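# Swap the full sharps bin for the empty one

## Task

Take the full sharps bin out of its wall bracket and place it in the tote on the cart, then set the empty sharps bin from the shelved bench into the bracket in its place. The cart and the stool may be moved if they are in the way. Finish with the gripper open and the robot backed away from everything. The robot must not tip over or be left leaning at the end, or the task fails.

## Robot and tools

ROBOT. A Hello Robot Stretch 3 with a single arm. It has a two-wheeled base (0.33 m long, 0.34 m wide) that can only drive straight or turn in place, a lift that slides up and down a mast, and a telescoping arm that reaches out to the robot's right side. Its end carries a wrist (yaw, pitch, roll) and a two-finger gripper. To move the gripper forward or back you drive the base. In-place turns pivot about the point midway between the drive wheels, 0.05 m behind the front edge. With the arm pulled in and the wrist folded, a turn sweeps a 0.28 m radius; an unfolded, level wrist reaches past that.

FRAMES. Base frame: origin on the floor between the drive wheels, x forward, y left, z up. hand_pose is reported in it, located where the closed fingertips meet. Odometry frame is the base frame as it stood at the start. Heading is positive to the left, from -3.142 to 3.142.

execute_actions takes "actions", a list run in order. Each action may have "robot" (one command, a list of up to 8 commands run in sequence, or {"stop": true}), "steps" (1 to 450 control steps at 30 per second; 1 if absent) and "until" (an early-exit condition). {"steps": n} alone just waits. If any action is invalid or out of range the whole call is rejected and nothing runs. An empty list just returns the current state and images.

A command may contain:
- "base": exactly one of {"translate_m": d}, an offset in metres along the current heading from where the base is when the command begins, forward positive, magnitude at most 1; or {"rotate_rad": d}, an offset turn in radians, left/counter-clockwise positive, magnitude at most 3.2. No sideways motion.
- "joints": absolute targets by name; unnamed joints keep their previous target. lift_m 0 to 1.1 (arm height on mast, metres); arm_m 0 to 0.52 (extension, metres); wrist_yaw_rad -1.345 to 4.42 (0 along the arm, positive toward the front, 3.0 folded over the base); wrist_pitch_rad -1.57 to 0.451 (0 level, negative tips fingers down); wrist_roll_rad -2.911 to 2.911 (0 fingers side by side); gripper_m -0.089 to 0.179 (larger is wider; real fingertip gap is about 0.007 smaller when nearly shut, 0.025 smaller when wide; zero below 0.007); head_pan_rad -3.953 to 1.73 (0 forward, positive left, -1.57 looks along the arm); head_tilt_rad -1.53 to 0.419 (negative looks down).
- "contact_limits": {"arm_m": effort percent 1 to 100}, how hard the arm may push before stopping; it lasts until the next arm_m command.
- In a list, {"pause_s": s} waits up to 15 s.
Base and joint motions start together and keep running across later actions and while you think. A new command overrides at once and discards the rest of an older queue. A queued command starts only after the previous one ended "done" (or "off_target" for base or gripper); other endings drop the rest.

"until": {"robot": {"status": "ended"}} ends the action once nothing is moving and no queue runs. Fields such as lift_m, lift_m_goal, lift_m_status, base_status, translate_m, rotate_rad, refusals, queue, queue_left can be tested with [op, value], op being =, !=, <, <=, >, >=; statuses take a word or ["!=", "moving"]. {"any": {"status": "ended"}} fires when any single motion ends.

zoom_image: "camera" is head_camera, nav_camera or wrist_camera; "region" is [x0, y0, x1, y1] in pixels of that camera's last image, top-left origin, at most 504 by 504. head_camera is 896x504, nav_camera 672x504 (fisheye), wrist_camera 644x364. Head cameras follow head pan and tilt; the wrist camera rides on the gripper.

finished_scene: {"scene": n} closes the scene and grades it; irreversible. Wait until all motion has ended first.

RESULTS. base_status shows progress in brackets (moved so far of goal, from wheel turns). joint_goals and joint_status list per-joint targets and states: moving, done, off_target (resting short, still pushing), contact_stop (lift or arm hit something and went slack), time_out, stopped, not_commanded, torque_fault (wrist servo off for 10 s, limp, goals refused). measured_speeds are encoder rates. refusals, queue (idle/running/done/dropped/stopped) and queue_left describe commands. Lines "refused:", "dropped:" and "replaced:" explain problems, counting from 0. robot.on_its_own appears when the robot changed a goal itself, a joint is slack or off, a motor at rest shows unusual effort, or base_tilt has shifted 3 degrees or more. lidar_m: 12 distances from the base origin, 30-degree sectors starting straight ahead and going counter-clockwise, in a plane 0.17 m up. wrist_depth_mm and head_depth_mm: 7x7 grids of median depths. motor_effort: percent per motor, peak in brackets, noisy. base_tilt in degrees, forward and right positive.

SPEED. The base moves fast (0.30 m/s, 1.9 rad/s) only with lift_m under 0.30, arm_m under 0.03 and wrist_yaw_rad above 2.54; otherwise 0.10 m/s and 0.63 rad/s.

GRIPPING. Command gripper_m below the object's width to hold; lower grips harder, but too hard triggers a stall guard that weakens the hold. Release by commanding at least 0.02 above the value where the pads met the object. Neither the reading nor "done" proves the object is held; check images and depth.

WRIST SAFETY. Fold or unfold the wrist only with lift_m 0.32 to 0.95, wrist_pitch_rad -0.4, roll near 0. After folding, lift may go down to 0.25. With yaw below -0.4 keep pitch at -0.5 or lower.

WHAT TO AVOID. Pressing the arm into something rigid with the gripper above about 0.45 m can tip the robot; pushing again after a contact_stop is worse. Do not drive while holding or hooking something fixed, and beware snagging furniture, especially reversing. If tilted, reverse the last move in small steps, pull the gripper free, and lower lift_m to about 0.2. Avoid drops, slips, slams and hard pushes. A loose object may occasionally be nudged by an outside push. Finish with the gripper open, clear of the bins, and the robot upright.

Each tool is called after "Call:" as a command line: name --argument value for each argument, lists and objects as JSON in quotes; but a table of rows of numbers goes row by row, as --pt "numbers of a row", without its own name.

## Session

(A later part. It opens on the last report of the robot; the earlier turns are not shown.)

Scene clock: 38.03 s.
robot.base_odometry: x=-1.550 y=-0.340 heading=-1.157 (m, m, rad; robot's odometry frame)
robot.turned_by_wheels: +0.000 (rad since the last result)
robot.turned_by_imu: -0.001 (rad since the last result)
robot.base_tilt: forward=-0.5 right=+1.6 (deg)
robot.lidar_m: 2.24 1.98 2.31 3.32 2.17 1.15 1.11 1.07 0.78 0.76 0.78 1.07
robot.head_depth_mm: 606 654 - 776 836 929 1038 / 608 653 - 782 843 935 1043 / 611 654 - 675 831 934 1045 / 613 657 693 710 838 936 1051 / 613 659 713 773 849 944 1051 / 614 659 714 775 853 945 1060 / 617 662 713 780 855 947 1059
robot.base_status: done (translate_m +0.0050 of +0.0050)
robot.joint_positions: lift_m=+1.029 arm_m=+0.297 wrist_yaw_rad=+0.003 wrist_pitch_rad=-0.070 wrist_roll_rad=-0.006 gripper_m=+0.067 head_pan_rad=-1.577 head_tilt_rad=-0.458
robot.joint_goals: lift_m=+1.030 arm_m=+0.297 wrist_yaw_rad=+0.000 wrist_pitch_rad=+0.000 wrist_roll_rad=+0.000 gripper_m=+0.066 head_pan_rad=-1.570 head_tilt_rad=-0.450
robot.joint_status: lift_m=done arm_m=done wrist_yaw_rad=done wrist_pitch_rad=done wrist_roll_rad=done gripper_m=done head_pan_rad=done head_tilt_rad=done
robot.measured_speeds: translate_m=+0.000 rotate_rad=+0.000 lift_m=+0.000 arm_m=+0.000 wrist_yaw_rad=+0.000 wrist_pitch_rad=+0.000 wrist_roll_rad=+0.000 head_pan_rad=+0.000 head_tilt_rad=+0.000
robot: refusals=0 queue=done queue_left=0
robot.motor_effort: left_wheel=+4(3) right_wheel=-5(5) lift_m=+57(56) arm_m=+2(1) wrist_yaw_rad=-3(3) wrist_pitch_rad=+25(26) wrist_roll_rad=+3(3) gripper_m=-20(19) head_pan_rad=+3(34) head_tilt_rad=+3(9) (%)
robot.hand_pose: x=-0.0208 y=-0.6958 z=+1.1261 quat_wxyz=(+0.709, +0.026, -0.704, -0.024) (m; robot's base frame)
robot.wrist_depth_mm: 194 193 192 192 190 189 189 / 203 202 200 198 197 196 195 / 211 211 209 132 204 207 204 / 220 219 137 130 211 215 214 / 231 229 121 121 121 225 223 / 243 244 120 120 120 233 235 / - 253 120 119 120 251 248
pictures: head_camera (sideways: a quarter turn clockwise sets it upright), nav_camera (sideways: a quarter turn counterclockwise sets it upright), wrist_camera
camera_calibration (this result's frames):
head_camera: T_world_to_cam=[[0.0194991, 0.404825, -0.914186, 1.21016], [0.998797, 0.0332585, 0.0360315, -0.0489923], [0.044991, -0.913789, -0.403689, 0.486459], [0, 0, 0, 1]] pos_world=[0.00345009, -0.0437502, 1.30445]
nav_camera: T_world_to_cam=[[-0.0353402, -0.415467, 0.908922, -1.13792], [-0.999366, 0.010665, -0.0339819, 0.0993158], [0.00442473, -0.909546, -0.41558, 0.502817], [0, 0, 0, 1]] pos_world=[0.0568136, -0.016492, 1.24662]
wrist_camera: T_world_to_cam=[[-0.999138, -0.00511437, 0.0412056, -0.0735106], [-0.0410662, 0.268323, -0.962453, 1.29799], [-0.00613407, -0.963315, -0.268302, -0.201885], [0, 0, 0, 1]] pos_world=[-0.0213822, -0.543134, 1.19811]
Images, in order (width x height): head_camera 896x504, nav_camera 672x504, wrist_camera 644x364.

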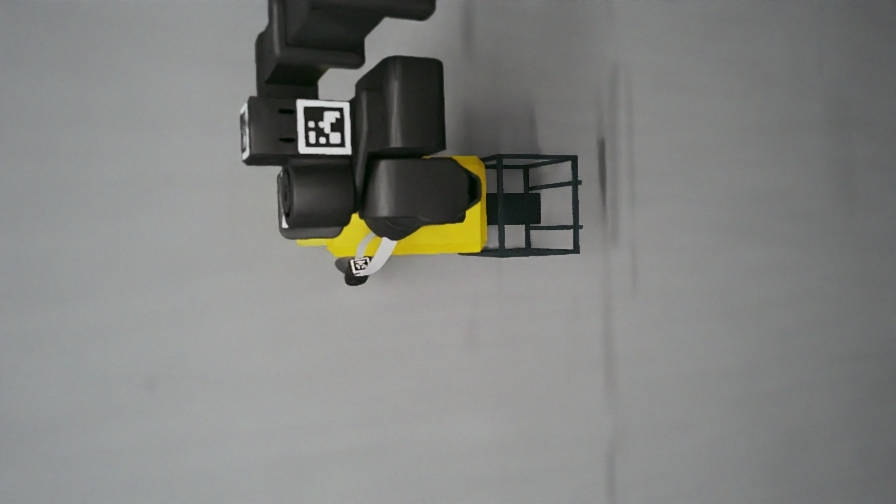

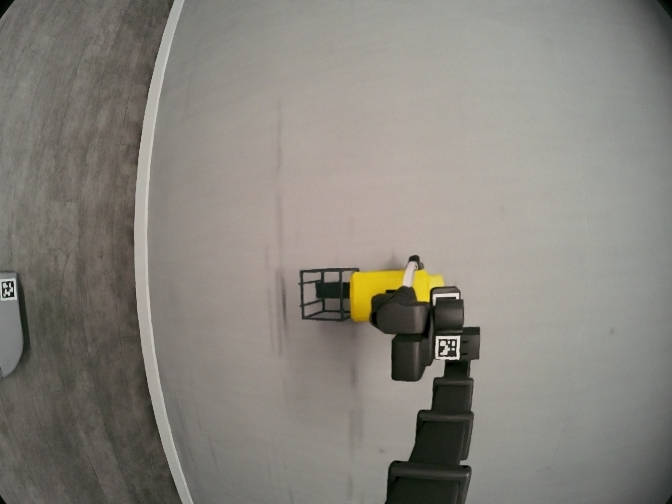

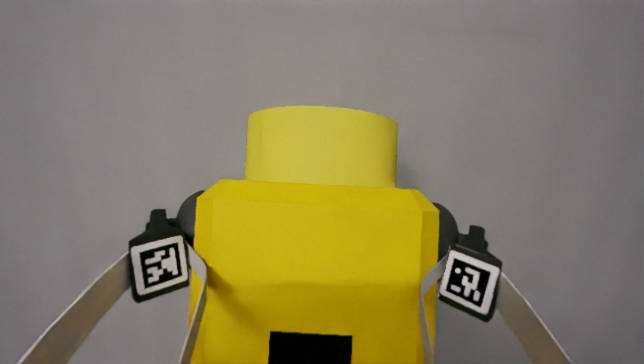

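Call:
execute_actions --actions '[{"robot":{"joints":{"lift_m":1.075}},"steps":100,"until":{"robot":{"lift_m":[">",1.065]}}},{"robot":{"base":{"translate_m":-0.49},"joints":{"arm_m":0.1}},"steps":100,"until":{"robot":{"arm_m":["<",0.15]}}},{"robot":{"joints":{"lift_m":0.9}},"steps":450,"until":{"robot":{"base_status":["!=","moving"]}}},{"robot":{"base":{"rotate_rad":-2.009},"joints":{"head_tilt_rad":-0.6}},"steps":450,"until":{"robot":{"rotate_rad":["<",-1.5]}}},{"robot":{"joints":{"arm_m":0.3}},"steps":450,"until":{"robot":{"status":"ended"}}}]'

Scene clock: 51.17 s.
robot.base_odometry: x=-1.747 y=+0.109 heading=+3.117 (m, m, rad; robot's odometry frame)
robot.turned_by_wheels: -2.009 (rad since the last result)
robot.turned_by_imu: -2.044 (rad since the last result)
robot.base_tilt: forward=-0.6 right=+1.6 (deg)
robot.lidar_m: 0.77 0.75 0.80 1.18 2.75 2.41 3.33 3.00 0.82 0.63 0.97 0.99
robot.head_depth_mm: 1075 1192 1325 - 1649 1426 1233 / 1026 1128 1233 - 1152 1292 1240 / 979 1076 1147 - 1153 1155 1206 / 933 1022 1104 1067 897 1066 1166 / 898 983 1071 1119 1030 1357 1249 / 865 936 1024 1117 1266 1399 1262 / 828 899 978 1072 1188 1342 1271
robot.base_status: done (rotate_rad -2.0089 of -2.0090)
robot.joint_positions: lift_m=+0.900 arm_m=+0.300 wrist_yaw_rad=+0.000 wrist_pitch_rad=-0.071 wrist_roll_rad=-0.006 gripper_m=+0.067 head_pan_rad=-1.577 head_tilt_rad=-0.593
robot.joint_goals: lift_m=+0.900 arm_m=+0.300 wrist_yaw_rad=+0.000 wrist_pitch_rad=+0.000 wrist_roll_rad=+0.000 gripper_m=+0.066 head_pan_rad=-1.570 head_tilt_rad=-0.600
robot.joint_status: lift_m=done arm_m=done wrist_yaw_rad=done wrist_pitch_rad=done wrist_roll_rad=done gripper_m=done head_pan_rad=done head_tilt_rad=done
robot.measured_speeds: translate_m=+0.000 rotate_rad=+0.000 lift_m=+0.000 arm_m=+0.000 wrist_yaw_rad=+0.000 wrist_pitch_rad=+0.000 wrist_roll_rad=+0.000 head_pan_rad=+0.000 head_tilt_rad=+0.000
robot: refusals=0 queue=done queue_left=0
robot.motor_effort: left_wheel=+3(9) right_wheel=-4(12) lift_m=+32(61) arm_m=+3(5) wrist_yaw_rad=+1(3) wrist_pitch_rad=+26(26) wrist_roll_rad=+3(3) gripper_m=-19(19) head_pan_rad=+3(3) head_tilt_rad=-2(13) (%)
robot.hand_pose: x=-0.0216 y=-0.6986 z=+0.9967 quat_wxyz=(+0.709, +0.025, -0.704, -0.025) (m; robot's base frame)
robot.wrist_depth_mm: 419 456 503 557 636 732 857 / 426 469 527 584 670 776 917 / 449 482 525 132 695 811 987 / 461 507 136 130 726 862 - / 480 514 121 121 121 942 - / 496 563 120 120 120 - - / 505 494 120 119 120 - -
pictures: head_camera (sideways: a quarter turn clockwise sets it upright), nav_camera (sideways: a quarter turn counterclockwise sets it upright), wrist_camera
camera_calibration (this result's frames):
head_camera: T_world_to_cam=[[0.0200789, 0.523861, -0.851567, 1.12847], [0.998754, 0.02842, 0.0410326, -0.0554961], [0.0456969, -0.85133, -0.522637, 0.641231], [0, 0, 0, 1]] pos_world=[0.00346608, -0.0436873, 1.29838]
nav_camera: T_world_to_cam=[[-0.0359113, -0.533705, 0.844908, -1.05442], [-0.999342, 0.0148308, -0.033107, 0.0981708], [0.00513868, -0.845541, -0.533886, 0.656751], [0, 0, 0, 1]] pos_world=[0.0568656, -0.00889759, 1.24477]
wrist_camera: T_world_to_cam=[[-0.999164, -0.00202345, 0.0408328, -0.0664468], [-0.0398708, 0.269091, -0.962289, 1.17455], [-0.00904062, -0.963113, -0.268947, -0.23864], [0, 0, 0, 1]] pos_world=[-0.0217185, -0.546033, 1.06879]
Images, in order (width x height): head_camera 896x504, nav_camera 672x504, wrist_camera 644x364.

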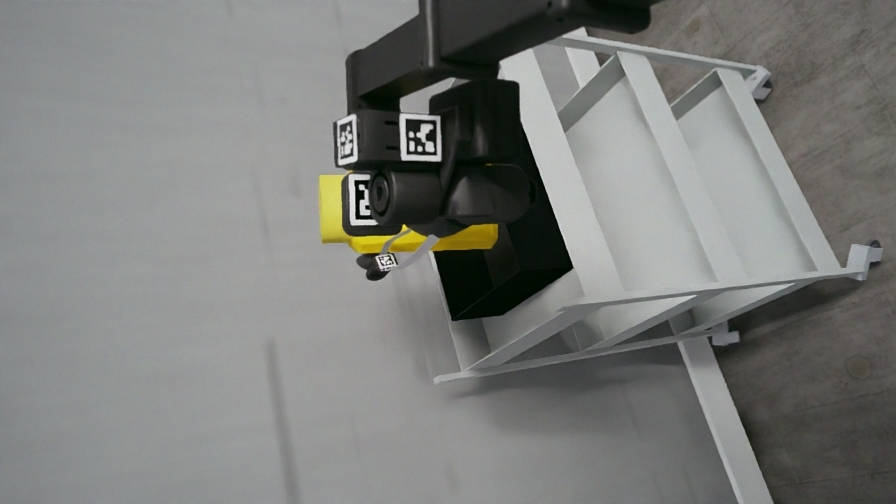

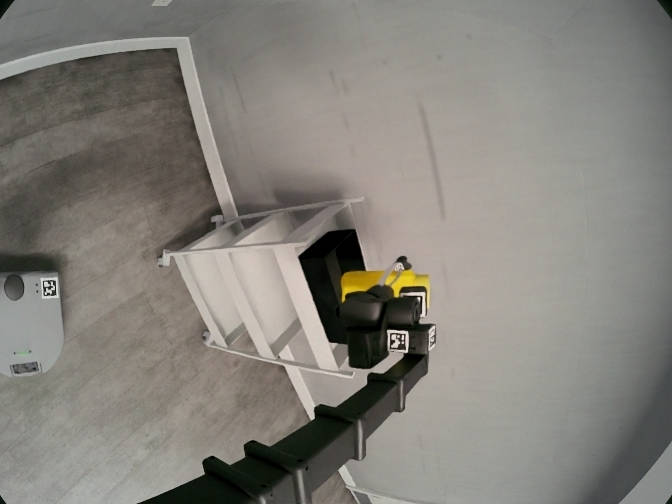

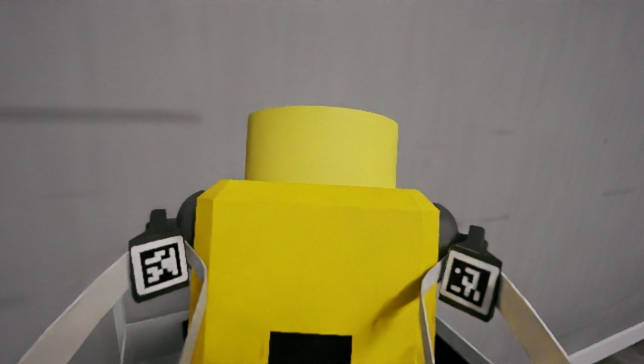

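Call:
execute_actions --actions '[{"robot":{"joints":{"arm_m":0.49,"lift_m":0.86}},"steps":450,"until":{"robot":{"arm_m":[">",0.47]}}},{"robot":{"joints":{"lift_m":0.76}},"steps":450,"until":{"robot":{"status":"ended"}}}]'

Scene clock: 56.43 s.
robot.base_odometry: x=-1.747 y=+0.109 heading=+3.117 (m, m, rad; robot's odometry frame)
robot.turned_by_wheels: +0.000 (rad since the last result)
robot.turned_by_imu: -0.001 (rad since the last result)
robot.base_tilt: forward=-0.6 right=+1.6 (deg)
robot.lidar_m: 0.77 0.75 0.80 1.18 2.75 2.40 3.33 3.02 0.82 0.63 0.97 0.99
robot.head_depth_mm: 1076 1188 1341 1483 1685 - 1200 / 1021 1131 1261 1375 1171 1284 1240 / 980 1075 1181 - 960 1157 1211 / 934 1021 1123 1064 897 1070 1168 / 899 980 1077 1116 1030 1356 1251 / 864 937 1025 1122 1263 1402 1259 / 830 896 974 1079 1196 1342 1264
robot.base_status: done (rotate_rad -2.0089 of -2.0090)
robot.joint_positions: lift_m=+0.760 arm_m=+0.490 wrist_yaw_rad=+0.000 wrist_pitch_rad=-0.072 wrist_roll_rad=-0.006 gripper_m=+0.067 head_pan_rad=-1.577 head_tilt_rad=-0.593
robot.joint_goals: lift_m=+0.760 arm_m=+0.490 wrist_yaw_rad=+0.000 wrist_pitch_rad=+0.000 wrist_roll_rad=+0.000 gripper_m=+0.066 head_pan_rad=-1.570 head_tilt_rad=-0.600
robot.joint_status: lift_m=done arm_m=done wrist_yaw_rad=done wrist_pitch_rad=done wrist_roll_rad=done gripper_m=done head_pan_rad=done head_tilt_rad=done
robot.measured_speeds: translate_m=+0.000 rotate_rad=+0.000 lift_m=+0.000 arm_m=+0.000 wrist_yaw_rad=+0.000 wrist_pitch_rad=+0.000 wrist_roll_rad=+0.000 head_pan_rad=+0.000 head_tilt_rad=+0.000
robot: refusals=0 queue=done queue_left=0
robot.motor_effort: left_wheel=+3(4) right_wheel=-4(4) lift_m=+34(33) arm_m=+3(3) wrist_yaw_rad=+1(1) wrist_pitch_rad=+26(26) wrist_roll_rad=+3(3) gripper_m=-19(20) head_pan_rad=+3(3) head_tilt_rad=-2(2) (%)
robot.hand_pose: x=-0.0216 y=-0.8886 z=+0.8565 quat_wxyz=(+0.709, +0.026, -0.704, -0.026) (m; robot's base frame)
robot.wrist_depth_mm: 288 312 341 383 432 494 573 / 298 324 356 398 452 525 630 / 307 338 366 132 485 556 674 / 318 349 137 131 493 594 729 / 328 353 121 121 121 641 793 / 340 307 120 120 120 734 862 / 263 232 119 119 120 258 961
pictures: head_camera (sideways: a quarter turn clockwise sets it upright), nav_camera (sideways: a quarter turn counterclockwise sets it upright), wrist_camera
camera_calibration (this result's frames):
head_camera: T_world_to_cam=[[0.0200791, 0.523883, -0.851554, 1.12846], [0.998754, 0.0284188, 0.0410335, -0.0554972], [0.0456969, -0.851316, -0.522659, 0.641259], [0, 0, 0, 1]] pos_world=[0.00346608, -0.0436872, 1.29838]
nav_camera: T_world_to_cam=[[-0.0359115, -0.533727, 0.844894, -1.05441], [-0.999342, 0.0148318, -0.0331068, 0.0981705], [0.00513866, -0.845527, -0.533908, 0.656779], [0, 0, 0, 1]] pos_world=[0.0568656, -0.00889612, 1.24477]
wrist_camera: T_world_to_cam=[[-0.999164, -0.00205364, 0.0408303, -0.0611312], [-0.0398702, 0.269769, -0.962099, 1.09121], [-0.00903894, -0.962923, -0.269625, -0.458556], [0, 0, 0, 1]] pos_world=[-0.0217184, -0.736053, 0.928707]
Images, in order (width x height): head_camera 896x504, nav_camera 672x504, wrist_camera 644x364.

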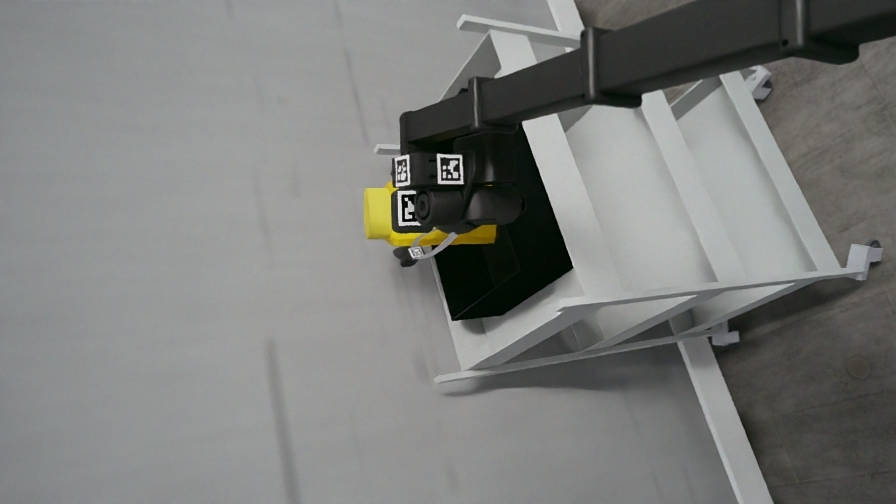

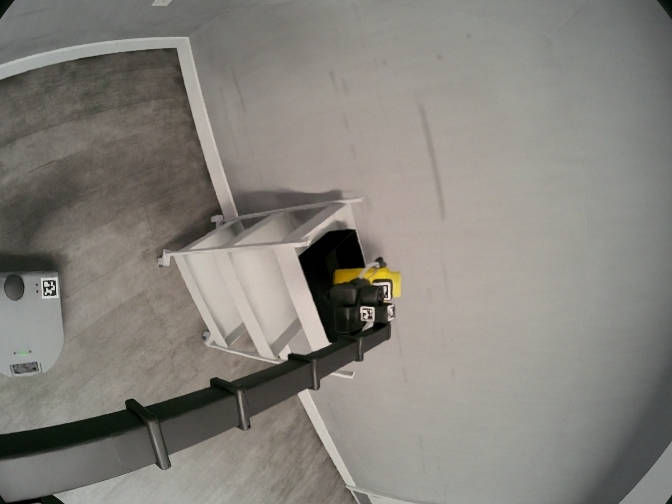

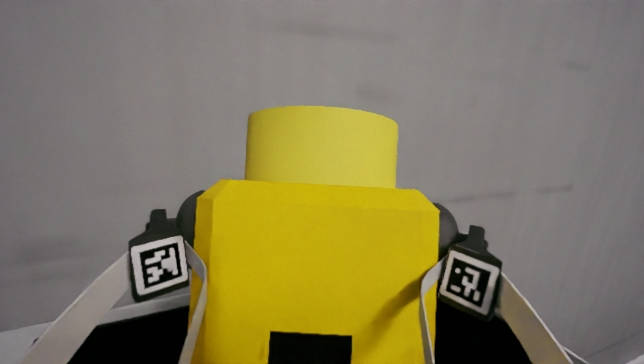

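Call:
zoom_image --camera "head_camera" --region '[340, 60, 640, 340]'

Region (340, 60, 640, 340) of head_camera's 896x504 image, scaled by 1.680, with more detail than that image has; it fills the top 470 rows of this view, and the rest is white.

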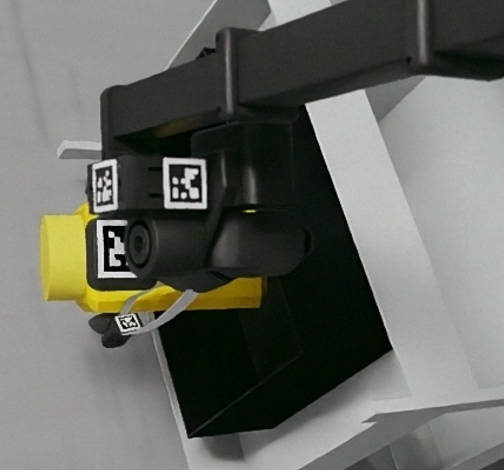

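Call:
execute_actions --actions '[{"robot":{"joints":{"lift_m":0.71}},"steps":450,"until":{"robot":{"status":"ended"}}}]'

Scene clock: 58.97 s.
robot.base_odometry: x=-1.747 y=+0.109 heading=+3.117 (m, m, rad; robot's odometry frame)
robot.turned_by_wheels: +0.000 (rad since the last result)
robot.turned_by_imu: -0.001 (rad since the last result)
robot.base_tilt: forward=-0.5 right=+1.6 (deg)
robot.lidar_m: 0.77 0.75 0.81 1.18 2.75 2.40 3.32 3.02 0.82 0.63 0.97 0.99
robot.head_depth_mm: 1077 1189 1334 1485 1691 1516 - / 1021 1126 1253 1333 1168 1295 1234 / 982 1072 1184 1097 1160 1157 1209 / 935 1025 1129 1070 893 1065 1173 / 896 981 1075 1113 1027 1353 1251 / 860 936 1022 1124 1262 1404 1262 / 827 899 981 1077 1189 1340 1267
robot.base_status: done (rotate_rad -2.0089 of -2.0090)
robot.joint_positions: lift_m=+0.710 arm_m=+0.490 wrist_yaw_rad=+0.000 wrist_pitch_rad=-0.052 wrist_roll_rad=-0.006 gripper_m=+0.067 head_pan_rad=-1.577 head_tilt_rad=-0.593
robot.joint_goals: lift_m=+0.710 arm_m=+0.490 wrist_yaw_rad=+0.000 wrist_pitch_rad=+0.000 wrist_roll_rad=+0.000 gripper_m=+0.066 head_pan_rad=-1.570 head_tilt_rad=-0.600
robot.joint_status: lift_m=done arm_m=done wrist_yaw_rad=done wrist_pitch_rad=done wrist_roll_rad=done gripper_m=done head_pan_rad=done head_tilt_rad=done
robot.measured_speeds: translate_m=+0.000 rotate_rad=+0.000 lift_m=+0.000 arm_m=+0.000 wrist_yaw_rad=+0.000 wrist_pitch_rad=+0.000 wrist_roll_rad=+0.000 head_pan_rad=+0.000 head_tilt_rad=+0.000
robot: refusals=0 queue=done queue_left=0
robot.motor_effort: left_wheel=+3(3) right_wheel=-4(4) lift_m=+30(30) arm_m=+3(3) wrist_yaw_rad=+1(1) wrist_pitch_rad=+19(26) wrist_roll_rad=+3(3) gripper_m=-20(20) head_pan_rad=+3(3) head_tilt_rad=-2(2) (%)
robot.hand_pose: x=-0.0216 y=-0.8894 z=+0.8117 quat_wxyz=(+0.709, +0.019, -0.704, -0.019) (m; robot's base frame)
robot.wrist_depth_mm: 287 312 345 384 433 505 592 / 296 324 362 398 455 537 626 / 306 336 363 132 481 562 669 / 317 346 135 130 481 595 728 / 326 349 121 121 121 639 778 / 202 228 120 120 120 228 833 / - 228 119 119 119 253 189
pictures: head_camera (sideways: a quarter turn clockwise sets it upright), nav_camera (sideways: a quarter turn counterclockwise sets it upright), wrist_camera
camera_calibration (this result's frames):
head_camera: T_world_to_cam=[[0.0200792, 0.523883, -0.851554, 1.12846], [0.998754, 0.0284186, 0.0410335, -0.0554972], [0.0456967, -0.851316, -0.522659, 0.641259], [0, 0, 0, 1]] pos_world=[0.00346607, -0.0436872, 1.29838]
nav_camera: T_world_to_cam=[[-0.0359117, -0.533726, 0.844894, -1.05441], [-0.999342, 0.014832, -0.0331068, 0.0981705], [0.00513846, -0.845527, -0.533908, 0.656779], [0, 0, 0, 1]] pos_world=[0.0568656, -0.00889615, 1.24477]
wrist_camera: T_world_to_cam=[[-0.999164, -0.00124517, 0.0408741, -0.0586181], [-0.0398814, 0.25062, -0.967264, 1.03544], [-0.00903946, -0.968085, -0.25046, -0.49156], [0, 0, 0, 1]] pos_world=[-0.0217177, -0.735447, 0.880822]
Images, in order (width x height): head_camera 896x504, nav_camera 672x504, wrist_camera 644x364.

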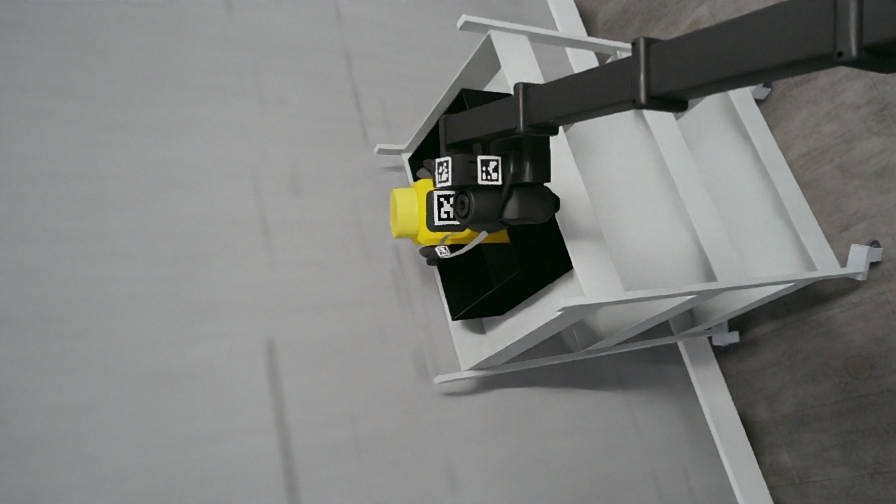

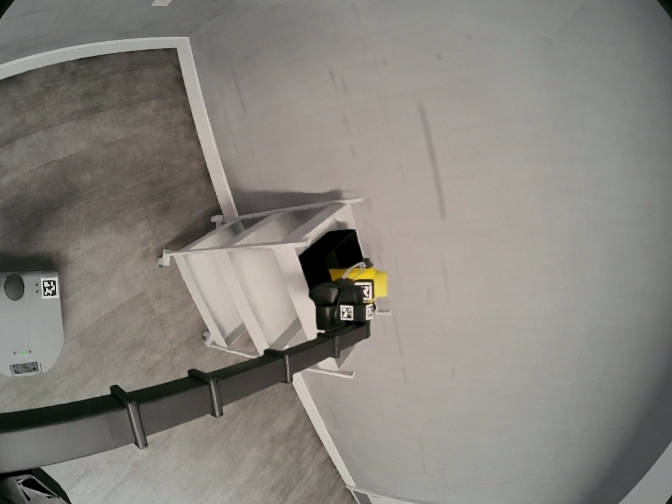

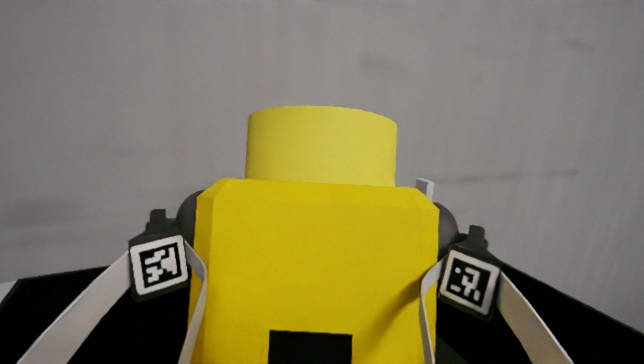

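Call:
execute_actions --actions '[{"robot":[{"joints":{"lift_m":0.7}},{"joints":{"gripper_m":0.085}},{"joints":{"gripper_m":0.15}}],"steps":450,"until":{"robot":{"status":"ended"}}}]'

Scene clock: 61.67 s.
robot.base_odometry: x=-1.747 y=+0.109 heading=+3.117 (m, m, rad; robot's odometry frame)
robot.turned_by_wheels: +0.000 (rad since the last result)
robot.turned_by_imu: -0.001 (rad since the last result)
robot.base_tilt: forward=-0.6 right=+1.7 (deg)
robot.lidar_m: 0.77 0.75 0.81 1.18 2.74 2.41 3.31 3.01 0.82 0.63 0.97 0.99
robot.head_depth_mm: 1068 1196 1336 1477 1686 1505 - / 1024 1132 1262 1339 1188 1275 1237 / 978 1077 1196 1154 1182 1158 1216 / 935 1024 1127 1071 893 1075 1169 / 896 977 1073 1120 1029 1353 1250 / 863 936 1023 1123 1258 1399 1266 / 830 895 976 1074 1195 1345 1269
robot.base_status: done (rotate_rad -2.0088 of -2.0090)
robot.joint_positions: lift_m=+0.700 arm_m=+0.490 wrist_yaw_rad=+0.000 wrist_pitch_rad=-0.018 wrist_roll_rad=-0.006 gripper_m=+0.150 head_pan_rad=-1.577 head_tilt_rad=-0.593
robot.joint_goals: lift_m=+0.700 arm_m=+0.490 wrist_yaw_rad=+0.000 wrist_pitch_rad=+0.000 wrist_roll_rad=+0.000 gripper_m=+0.150 head_pan_rad=-1.570 head_tilt_rad=-0.600
robot.joint_status: lift_m=done arm_m=done wrist_yaw_rad=done wrist_pitch_rad=done wrist_roll_rad=done gripper_m=done head_pan_rad=done head_tilt_rad=done
robot.measured_speeds: translate_m=+0.000 rotate_rad=+0.000 lift_m=+0.000 arm_m=+0.000 wrist_yaw_rad=+0.000 wrist_pitch_rad=+0.000 wrist_roll_rad=+0.000 head_pan_rad=+0.000 head_tilt_rad=+0.000
robot: refusals=0 queue=done queue_left=0
robot.motor_effort: left_wheel=+3(4) right_wheel=-5(5) lift_m=+28(30) arm_m=+3(3) wrist_yaw_rad=+1(1) wrist_pitch_rad=+6(19) wrist_roll_rad=+3(3) gripper_m=-2(85) head_pan_rad=+3(3) head_tilt_rad=-2(2) (%)
robot.hand_pose: x=-0.0215 y=-0.8905 z=+0.8105 quat_wxyz=(+0.709, +0.006, -0.705, -0.007) (m; robot's base frame)
robot.wrist_depth_mm: 290 314 351 388 440 501 599 / 300 324 360 399 465 531 626 / 309 335 357 96 473 561 666 / 317 345 111 96 118 590 717 / 324 348 96 97 100 636 773 / 324 97 91 91 91 - 843 / 205 215 93 93 93 240 187
pictures: head_camera (sideways: a quarter turn clockwise sets it upright), nav_camera (sideways: a quarter turn counterclockwise sets it upright), wrist_camera
camera_calibration (this result's frames):
head_camera: T_world_to_cam=[[0.0200791, 0.523883, -0.851554, 1.12846], [0.998754, 0.0284188, 0.0410335, -0.0554972], [0.0456969, -0.851316, -0.522659, 0.641259], [0, 0, 0, 1]] pos_world=[0.00346608, -0.0436872, 1.29838]
nav_camera: T_world_to_cam=[[-0.0359115, -0.533726, 0.844894, -1.05441], [-0.999342, 0.0148318, -0.0331068, 0.0981705], [0.00513866, -0.845527, -0.533908, 0.656779], [0, 0, 0, 1]] pos_world=[0.0568656, -0.00889613, 1.24477]
wrist_camera: T_world_to_cam=[[-0.999163, -0.0000688604, 0.0409029, -0.0574904], [-0.0399406, 0.217285, -0.975291, 1.01142], [-0.00882042, -0.976108, -0.217106, -0.52712], [0, 0, 0, 1]] pos_world=[-0.0216949, -0.734297, 0.874343]
Images, in order (width x height): head_camera 896x504, nav_camera 672x504, wrist_camera 644x364.

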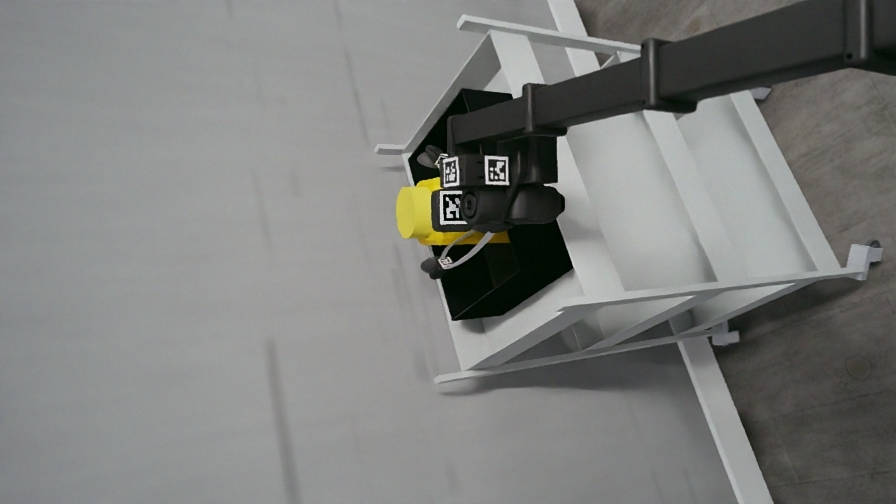

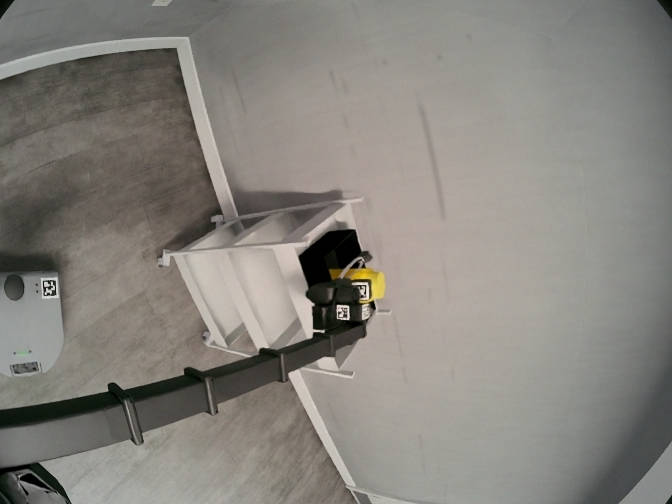

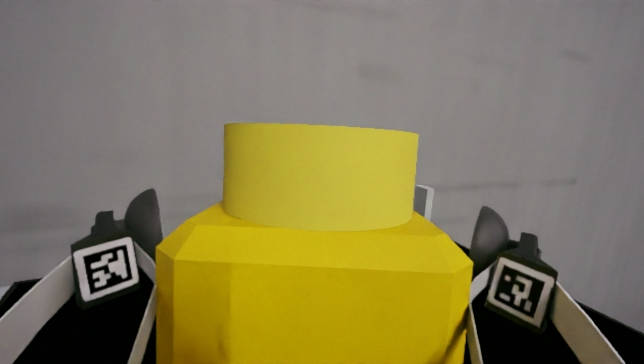

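Call:
execute_actions --actions '[{"robot":{"joints":{"gripper_m":0.175,"lift_m":0.725,"head_pan_rad":-3.03,"head_tilt_rad":-0.15}},"steps":30,"until":{"robot":{"lift_m":[">",0.715]}}},{"robot":{"joints":{"arm_m":0.0}},"steps":450,"until":{"robot":{"arm_m":["<",0.2]}}},{"robot":{"base":{"translate_m":-1.0},"joints":{"wrist_pitch_rad":-0.4,"gripper_m":0.04}},"steps":450,"until":{"robot":{"arm_m":["<",0.1]}}},{"robot":{"joints":{"wrist_yaw_rad":2.9,"lift_m":0.4}},"steps":450,"until":{"robot":{"wrist_yaw_rad":[">",2.6]}}},{"robot":{"joints":{"lift_m":0.28}},"steps":450,"until":{"robot":{"lift_m":["<",0.295]}}}]'

Scene clock: 70.83 s.
robot.base_odometry: x=-1.284 y=+0.098 heading=+3.117 (m, m, rad; robot's odometry frame)
robot.turned_by_wheels: +0.000 (rad since the last result)
robot.turned_by_imu: -0.002 (rad since the last result)
robot.base_tilt: forward=-0.2 right=+1.4 (deg)
robot.lidar_m: 1.19 1.17 1.25 1.84 2.09 2.05 2.97 2.85 1.62 0.84 0.82 1.32
robot.head_depth_mm: 2427 3784 3910 - - 2465 1818 / 2368 3717 3830 3961 - 2497 1815 / 2369 3632 3738 3766 3701 2509 1827 / 2343 3482 3619 3587 3645 2510 1831 / 2302 3402 3440 3484 3539 2559 1853 / 2310 3282 3321 3369 3464 2573 1840 / 2309 3207 3247 3357 3322 2614 1876
robot.base_status: moving (translate_m -0.4626 of -1.0000)
robot.joint_positions: lift_m=+0.293 arm_m=+0.000 wrist_yaw_rad=+2.897 wrist_pitch_rad=-0.414 wrist_roll_rad=-0.005 gripper_m=+0.040 head_pan_rad=-3.023 head_tilt_rad=-0.162
robot.joint_goals: lift_m=+0.280 arm_m=+0.000 wrist_yaw_rad=+2.900 wrist_pitch_rad=-0.400 wrist_roll_rad=+0.000 gripper_m=+0.040 head_pan_rad=-3.030 head_tilt_rad=-0.150
robot.joint_status: lift_m=moving arm_m=moving wrist_yaw_rad=moving wrist_pitch_rad=moving wrist_roll_rad=done gripper_m=done head_pan_rad=done head_tilt_rad=done
robot.measured_speeds: translate_m=-0.128 rotate_rad=+0.001 lift_m=-0.074 arm_m=+0.000 wrist_yaw_rad=+0.000 wrist_pitch_rad=+0.000 wrist_roll_rad=+0.000 head_pan_rad=+0.000 head_tilt_rad=+0.000
robot: refusals=0 queue=running queue_left=0
robot.motor_effort: left_wheel=-1(4) right_wheel=-12(13) lift_m=+30(58) arm_m=-3(4) wrist_yaw_rad=+5(4) wrist_pitch_rad=+4(7) wrist_roll_rad=+2(3) gripper_m=-1(82) head_pan_rad=-2(37) head_tilt_rad=+4(22) (%)
robot.hand_pose: x=+0.0332 y=+0.0730 z=+0.3064 quat_wxyz=(+0.229, +0.703, +0.061, +0.671) (m; robot's base frame)
robot.wrist_depth_mm: - - - - - - 906 / - - - - - - 919 / 874 907 911 949 980 985 945 / 698 - 715 744 736 765 765 / 564 - 610 595 621 611 629 / 496 490 - 512 510 525 521 / - - - 440 441 447 455
pictures: head_camera (sideways: a quarter turn clockwise sets it upright), nav_camera (sideways: a quarter turn counterclockwise sets it upright), wrist_camera
camera_calibration (this result's frames):
head_camera: T_world_to_cam=[[0.121283, -0.00255407, -0.992615, 1.31201], [0.166337, -0.985804, 0.0228605, -0.0267784], [-0.978582, -0.167881, -0.119137, 0.122348], [0, 0, 0, 1]] pos_world=[-0.0349424, -0.00250733, 1.31751]
nav_camera: T_world_to_cam=[[-0.13488, 0.0168172, 0.990719, -1.24417], [-0.124136, 0.991692, -0.0337341, 0.0936674], [-0.983055, -0.127534, -0.131672, 0.13933], [0, 0, 0, 1]] pos_world=[-0.0192178, -0.0541964, 1.25413]
wrist_camera: T_world_to_cam=[[0.973236, -0.226803, 0.0370395, -0.0298771], [-0.101658, -0.569442, -0.815722, 0.32319], [0.2061, 0.790124, -0.577258, 0.278703], [0, 0, 0, 1]] pos_world=[0.0044915, -0.0429489, 0.425623]
Images, in order (width x height): head_camera 896x504, nav_camera 672x504, wrist_camera 644x364.

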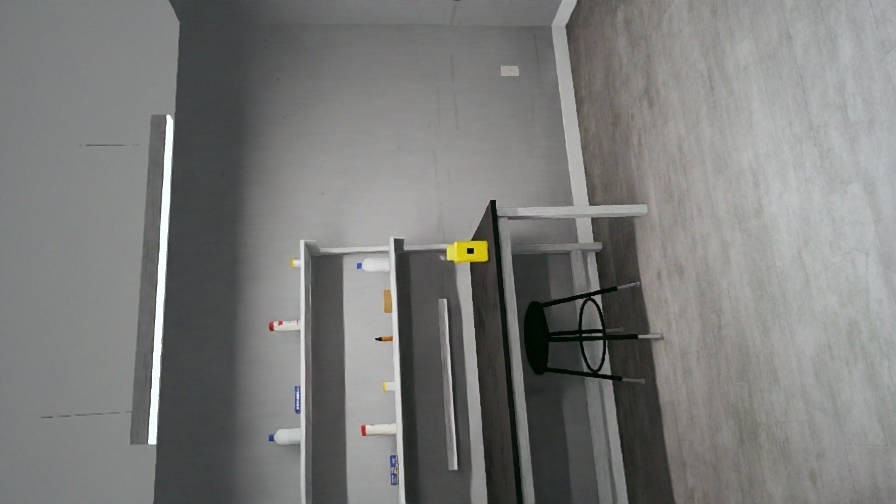

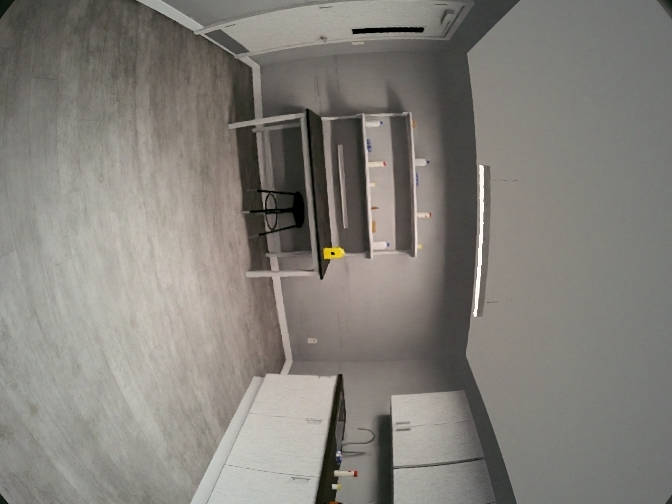

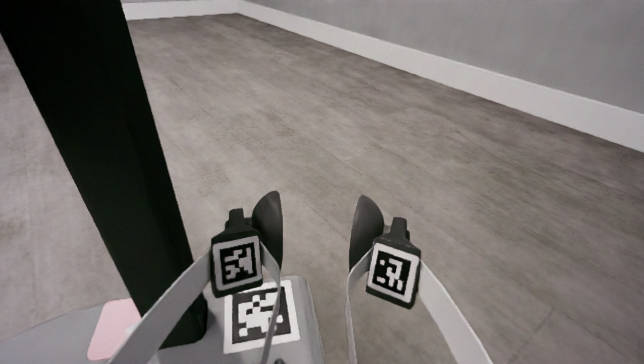

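Call:
execute_actions --actions '[{"robot":{"base":{"translate_m":-1.0},"joints":{"head_tilt_rad":-0.3,"head_pan_rad":-2.9}},"steps":450,"until":{"robot":{"x":[">",-0.4]}}},{"robot":{"base":{"translate_m":-0.9}},"steps":450,"until":{"robot":{"status":"ended"}}}]'

Scene clock: 78.23 s.
robot.base_odometry: x=+0.502 y=+0.054 heading=+3.117 (m, m, rad; robot's odometry frame)
robot.turned_by_wheels: +0.000 (rad since the last result)
robot.turned_by_imu: -0.002 (rad since the last result)
robot.base_tilt: forward=-0.6 right=+1.6 (deg)
robot.lidar_m: 2.43 2.79 2.33 1.18 1.17 1.24 1.22 1.22 1.69 2.02 1.98 2.11
robot.head_depth_mm: 1844 1941 2039 2132 2261 1989 1529 / 1806 1898 2000 2091 2220 1999 1552 / 1782 1876 1948 2052 2177 2009 1552 / 1751 1829 1905 1993 1306 1887 1513 / 1725 1794 1860 1927 1350 2008 1573 / 1679 1771 1851 1895 1331 1956 1586 / 1646 1738 1818 1861 1347 1861 1539
robot.base_status: done (translate_m -0.9000 of -0.9000)
robot.joint_positions: lift_m=+0.280 arm_m=+0.000 wrist_yaw_rad=+2.898 wrist_pitch_rad=-0.415 wrist_roll_rad=-0.005 gripper_m=+0.040 head_pan_rad=-2.907 head_tilt_rad=-0.297
robot.joint_goals: lift_m=+0.280 arm_m=+0.000 wrist_yaw_rad=+2.900 wrist_pitch_rad=-0.400 wrist_roll_rad=+0.000 gripper_m=+0.040 head_pan_rad=-2.900 head_tilt_rad=-0.300
robot.joint_status: lift_m=done arm_m=done wrist_yaw_rad=done wrist_pitch_rad=done wrist_roll_rad=done gripper_m=done head_pan_rad=done head_tilt_rad=done
robot.measured_speeds: translate_m=+0.000 rotate_rad=+0.000 lift_m=+0.000 arm_m=+0.000 wrist_yaw_rad=+0.000 wrist_pitch_rad=+0.000 wrist_roll_rad=+0.000 head_pan_rad=+0.000 head_tilt_rad=+0.000
robot: refusals=0 queue=done queue_left=0
robot.motor_effort: left_wheel=+3(6) right_wheel=-4(13) lift_m=+28(31) arm_m=-3(2) wrist_yaw_rad=+3(5) wrist_pitch_rad=+6(4) wrist_roll_rad=+3(2) gripper_m=+0(0) head_pan_rad=+3(13) head_tilt_rad=-1(10) (%)
robot.hand_pose: x=+0.0330 y=+0.0729 z=+0.2937 quat_wxyz=(+0.229, +0.702, +0.061, +0.671) (m; robot's base frame)
robot.wrist_depth_mm: - - - - - - - / 970 - - - - - - / 840 881 895 911 924 950 989 / 666 - 708 704 732 737 750 / 561 - 587 582 609 607 616 / 470 - - 495 488 499 511 / - - - 427 426 437 440
pictures: head_camera (sideways: a quarter turn clockwise sets it upright), nav_camera (sideways: a quarter turn counterclockwise sets it upright), wrist_camera
camera_calibration (this result's frames):
head_camera: T_world_to_cam=[[0.249742, 0.0423027, -0.967388, 1.27821], [0.275785, -0.960776, 0.0291833, -0.0356731], [-0.928209, -0.274079, -0.251612, 0.294477], [0, 0, 0, 1]] pos_world=[-0.0360481, -0.00763546, 1.31166]
nav_camera: T_world_to_cam=[[-0.264544, -0.0296231, 0.963919, -1.20832], [-0.233501, 0.971754, -0.0342196, 0.0949607], [-0.935678, -0.234128, -0.263989, 0.311268], [0, 0, 0, 1]] pos_world=[-0.00623334, -0.0551959, 1.25014]
wrist_camera: T_world_to_cam=[[0.973437, -0.225942, 0.0370232, -0.0292778], [-0.101381, -0.57035, -0.815121, 0.312609], [0.205286, 0.789715, -0.578106, 0.271762], [0, 0, 0, 1]] pos_world=[0.00440349, -0.0429331, 0.413006]
Images, in order (width x height): head_camera 896x504, nav_camera 672x504, wrist_camera 644x364.

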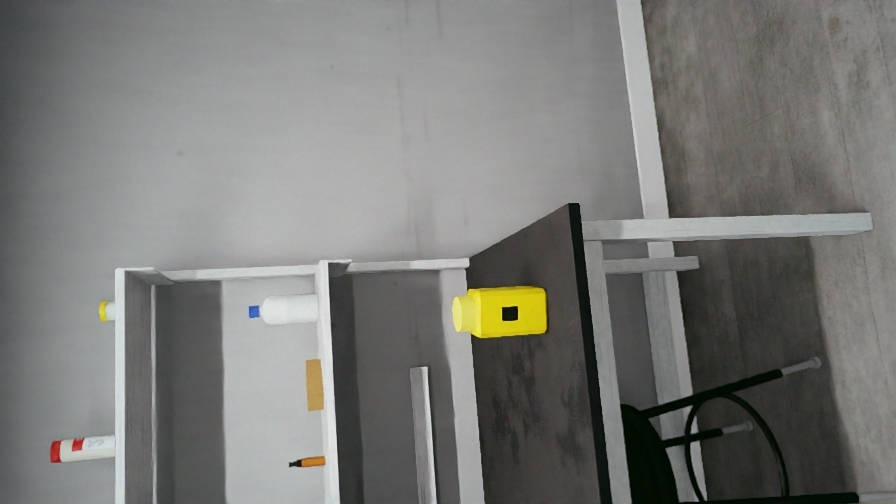

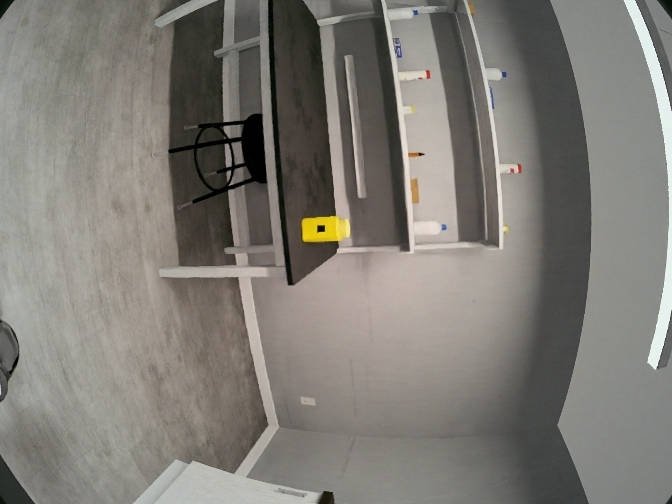

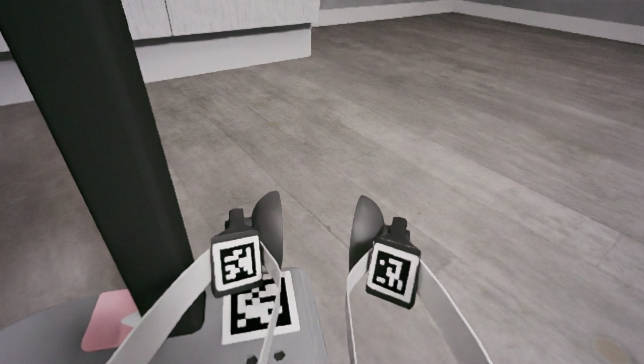

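Call:
zoom_image --camera "head_camera" --region '[430, 250, 590, 370]'

Region (430, 250, 590, 370) of head_camera's 896x504 image, scaled by 3.150, with more detail than that image has; it fills the top 378 rows of this view, and the rest is white.

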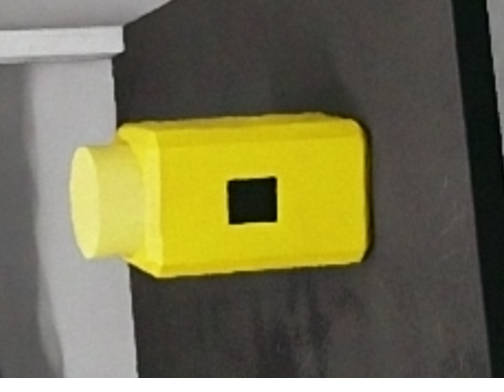

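Call:
execute_actions --actions '[{"robot":{"base":{"translate_m":-0.62},"joints":{"head_pan_rad":-1.57,"head_tilt_rad":-0.55}},"steps":450,"until":{"robot":{"base_status":["!=","moving"]}}},{"robot":{"base":{"rotate_rad":-1.276}},"steps":450,"until":{"robot":{"rotate_rad":["<",-0.9]}}},{"robot":{"joints":{"lift_m":0.79}},"steps":450,"until":{"robot":{"base_status":["!=","moving"]}}},{"robot":{"base":{"translate_m":0.323}},"steps":450,"until":{"robot":{"lift_m":[">",0.36]}}},{"robot":{"joints":{"wrist_yaw_rad":0.0,"gripper_m":0.175}},"steps":450,"until":{"robot":{"wrist_yaw_rad":["<",1.5]}}},{"robot":{"joints":{"wrist_pitch_rad":0.0}},"steps":450,"until":{"robot":{"status":"ended"}}}]'

Scene clock: 95.17 s.
robot.base_odometry: x=+1.035 y=+0.350 heading=+1.841 (m, m, rad; robot's odometry frame)
robot.turned_by_wheels: -1.276 (rad since the last result)
robot.turned_by_imu: -1.298 (rad since the last result)
robot.base_tilt: forward=-0.6 right=+1.6 (deg)
robot.lidar_m: 1.91 1.94 2.43 3.39 3.07 1.33 1.22 1.24 0.65 0.68 0.72 1.27
robot.head_depth_mm: 1193 1290 1422 1588 829 1472 1268 / 1168 1266 1416 1479 802 1420 1029 / 1112 1217 1360 793 811 1504 - / 1131 1248 1359 1053 811 1465 1288 / 1131 1231 1318 1116 820 1151 1269 / 1115 1219 1298 1137 823 1447 1261 / 1102 1201 1296 1140 831 908 1264
robot.base_status: done (translate_m +0.3230 of +0.3230)
robot.joint_positions: lift_m=+0.790 arm_m=+0.000 wrist_yaw_rad=+0.003 wrist_pitch_rad=-0.025 wrist_roll_rad=-0.005 gripper_m=+0.175 head_pan_rad=-1.577 head_tilt_rad=-0.544
robot.joint_goals: lift_m=+0.790 arm_m=+0.000 wrist_yaw_rad=+0.000 wrist_pitch_rad=+0.000 wrist_roll_rad=+0.000 gripper_m=+0.175 head_pan_rad=-1.570 head_tilt_rad=-0.550
robot.joint_status: lift_m=done arm_m=done wrist_yaw_rad=done wrist_pitch_rad=done wrist_roll_rad=done gripper_m=done head_pan_rad=done head_tilt_rad=done
robot.measured_speeds: translate_m=+0.000 rotate_rad=+0.000 lift_m=+0.000 arm_m=+0.000 wrist_yaw_rad=+0.000 wrist_pitch_rad=+0.000 wrist_roll_rad=+0.000 head_pan_rad=+0.000 head_tilt_rad=+0.000
robot: refusals=0 queue=done queue_left=0
robot.motor_effort: left_wheel=+4(9) right_wheel=-5(12) lift_m=+52(54) arm_m=-3(3) wrist_yaw_rad=-3(4) wrist_pitch_rad=+9(9) wrist_roll_rad=+3(3) gripper_m=+0(85) head_pan_rad=+3(35) head_tilt_rad=-2(16) (%)
robot.hand_pose: x=-0.0208 y=-0.4008 z=+0.8979 quat_wxyz=(+0.709, +0.010, -0.705, -0.008) (m; robot's base frame)
robot.wrist_depth_mm: 970 - - - - - - / 999 - - - - - - / - - - 492 - - - / 752 800 825 495 - - - / 508 495 501 509 539 - - / - 352 363 376 404 410 - / 386 398 - - 441 - -
pictures: head_camera (sideways: a quarter turn clockwise sets it upright), nav_camera (sideways: a quarter turn counterclockwise sets it upright), wrist_camera
camera_calibration (this result's frames):
head_camera: T_world_to_cam=[[0.0197442, 0.481571, -0.876184, 1.16058], [0.998761, 0.0305468, 0.0392956, -0.0532373], [0.0456883, -0.875874, -0.480371, 0.586237], [0, 0, 0, 1]] pos_world=[0.00347241, -0.0438056, 1.30059]
nav_camera: T_world_to_cam=[[-0.0355769, -0.491732, 0.87002, -1.08717], [-0.999354, 0.0130399, -0.0334955, 0.0986788], [0.00512581, -0.870649, -0.491878, 0.602093], [0, 0, 0, 1]] pos_world=[0.0568506, -0.0116722, 1.24532]
wrist_camera: T_world_to_cam=[[-0.999187, -0.00322556, 0.0401869, -0.0609178], [-0.0398868, 0.224174, -0.973733, 0.991641], [-0.00586801, -0.974544, -0.22412, -0.023131], [0, 0, 0, 1]] pos_world=[-0.0214506, -0.245038, 0.962857]
Images, in order (width x height): head_camera 896x504, nav_camera 672x504, wrist_camera 644x364.

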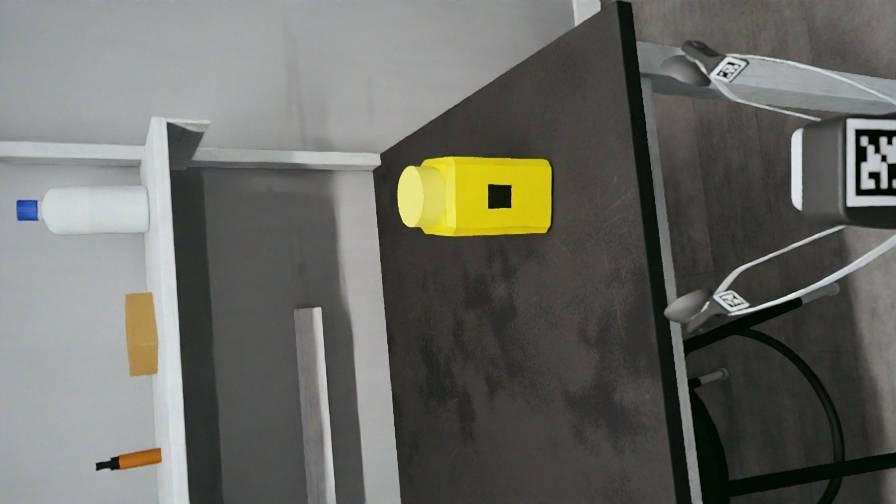

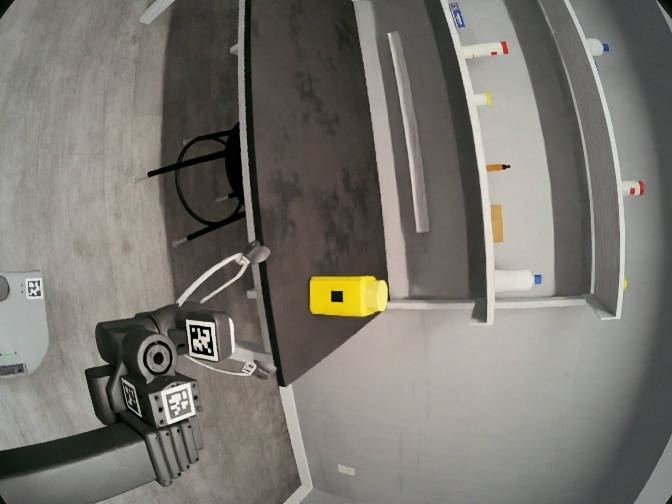

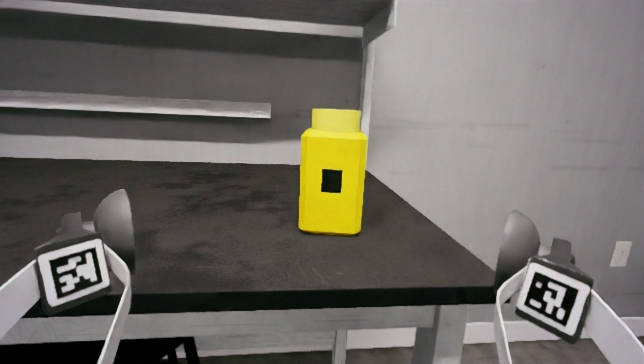

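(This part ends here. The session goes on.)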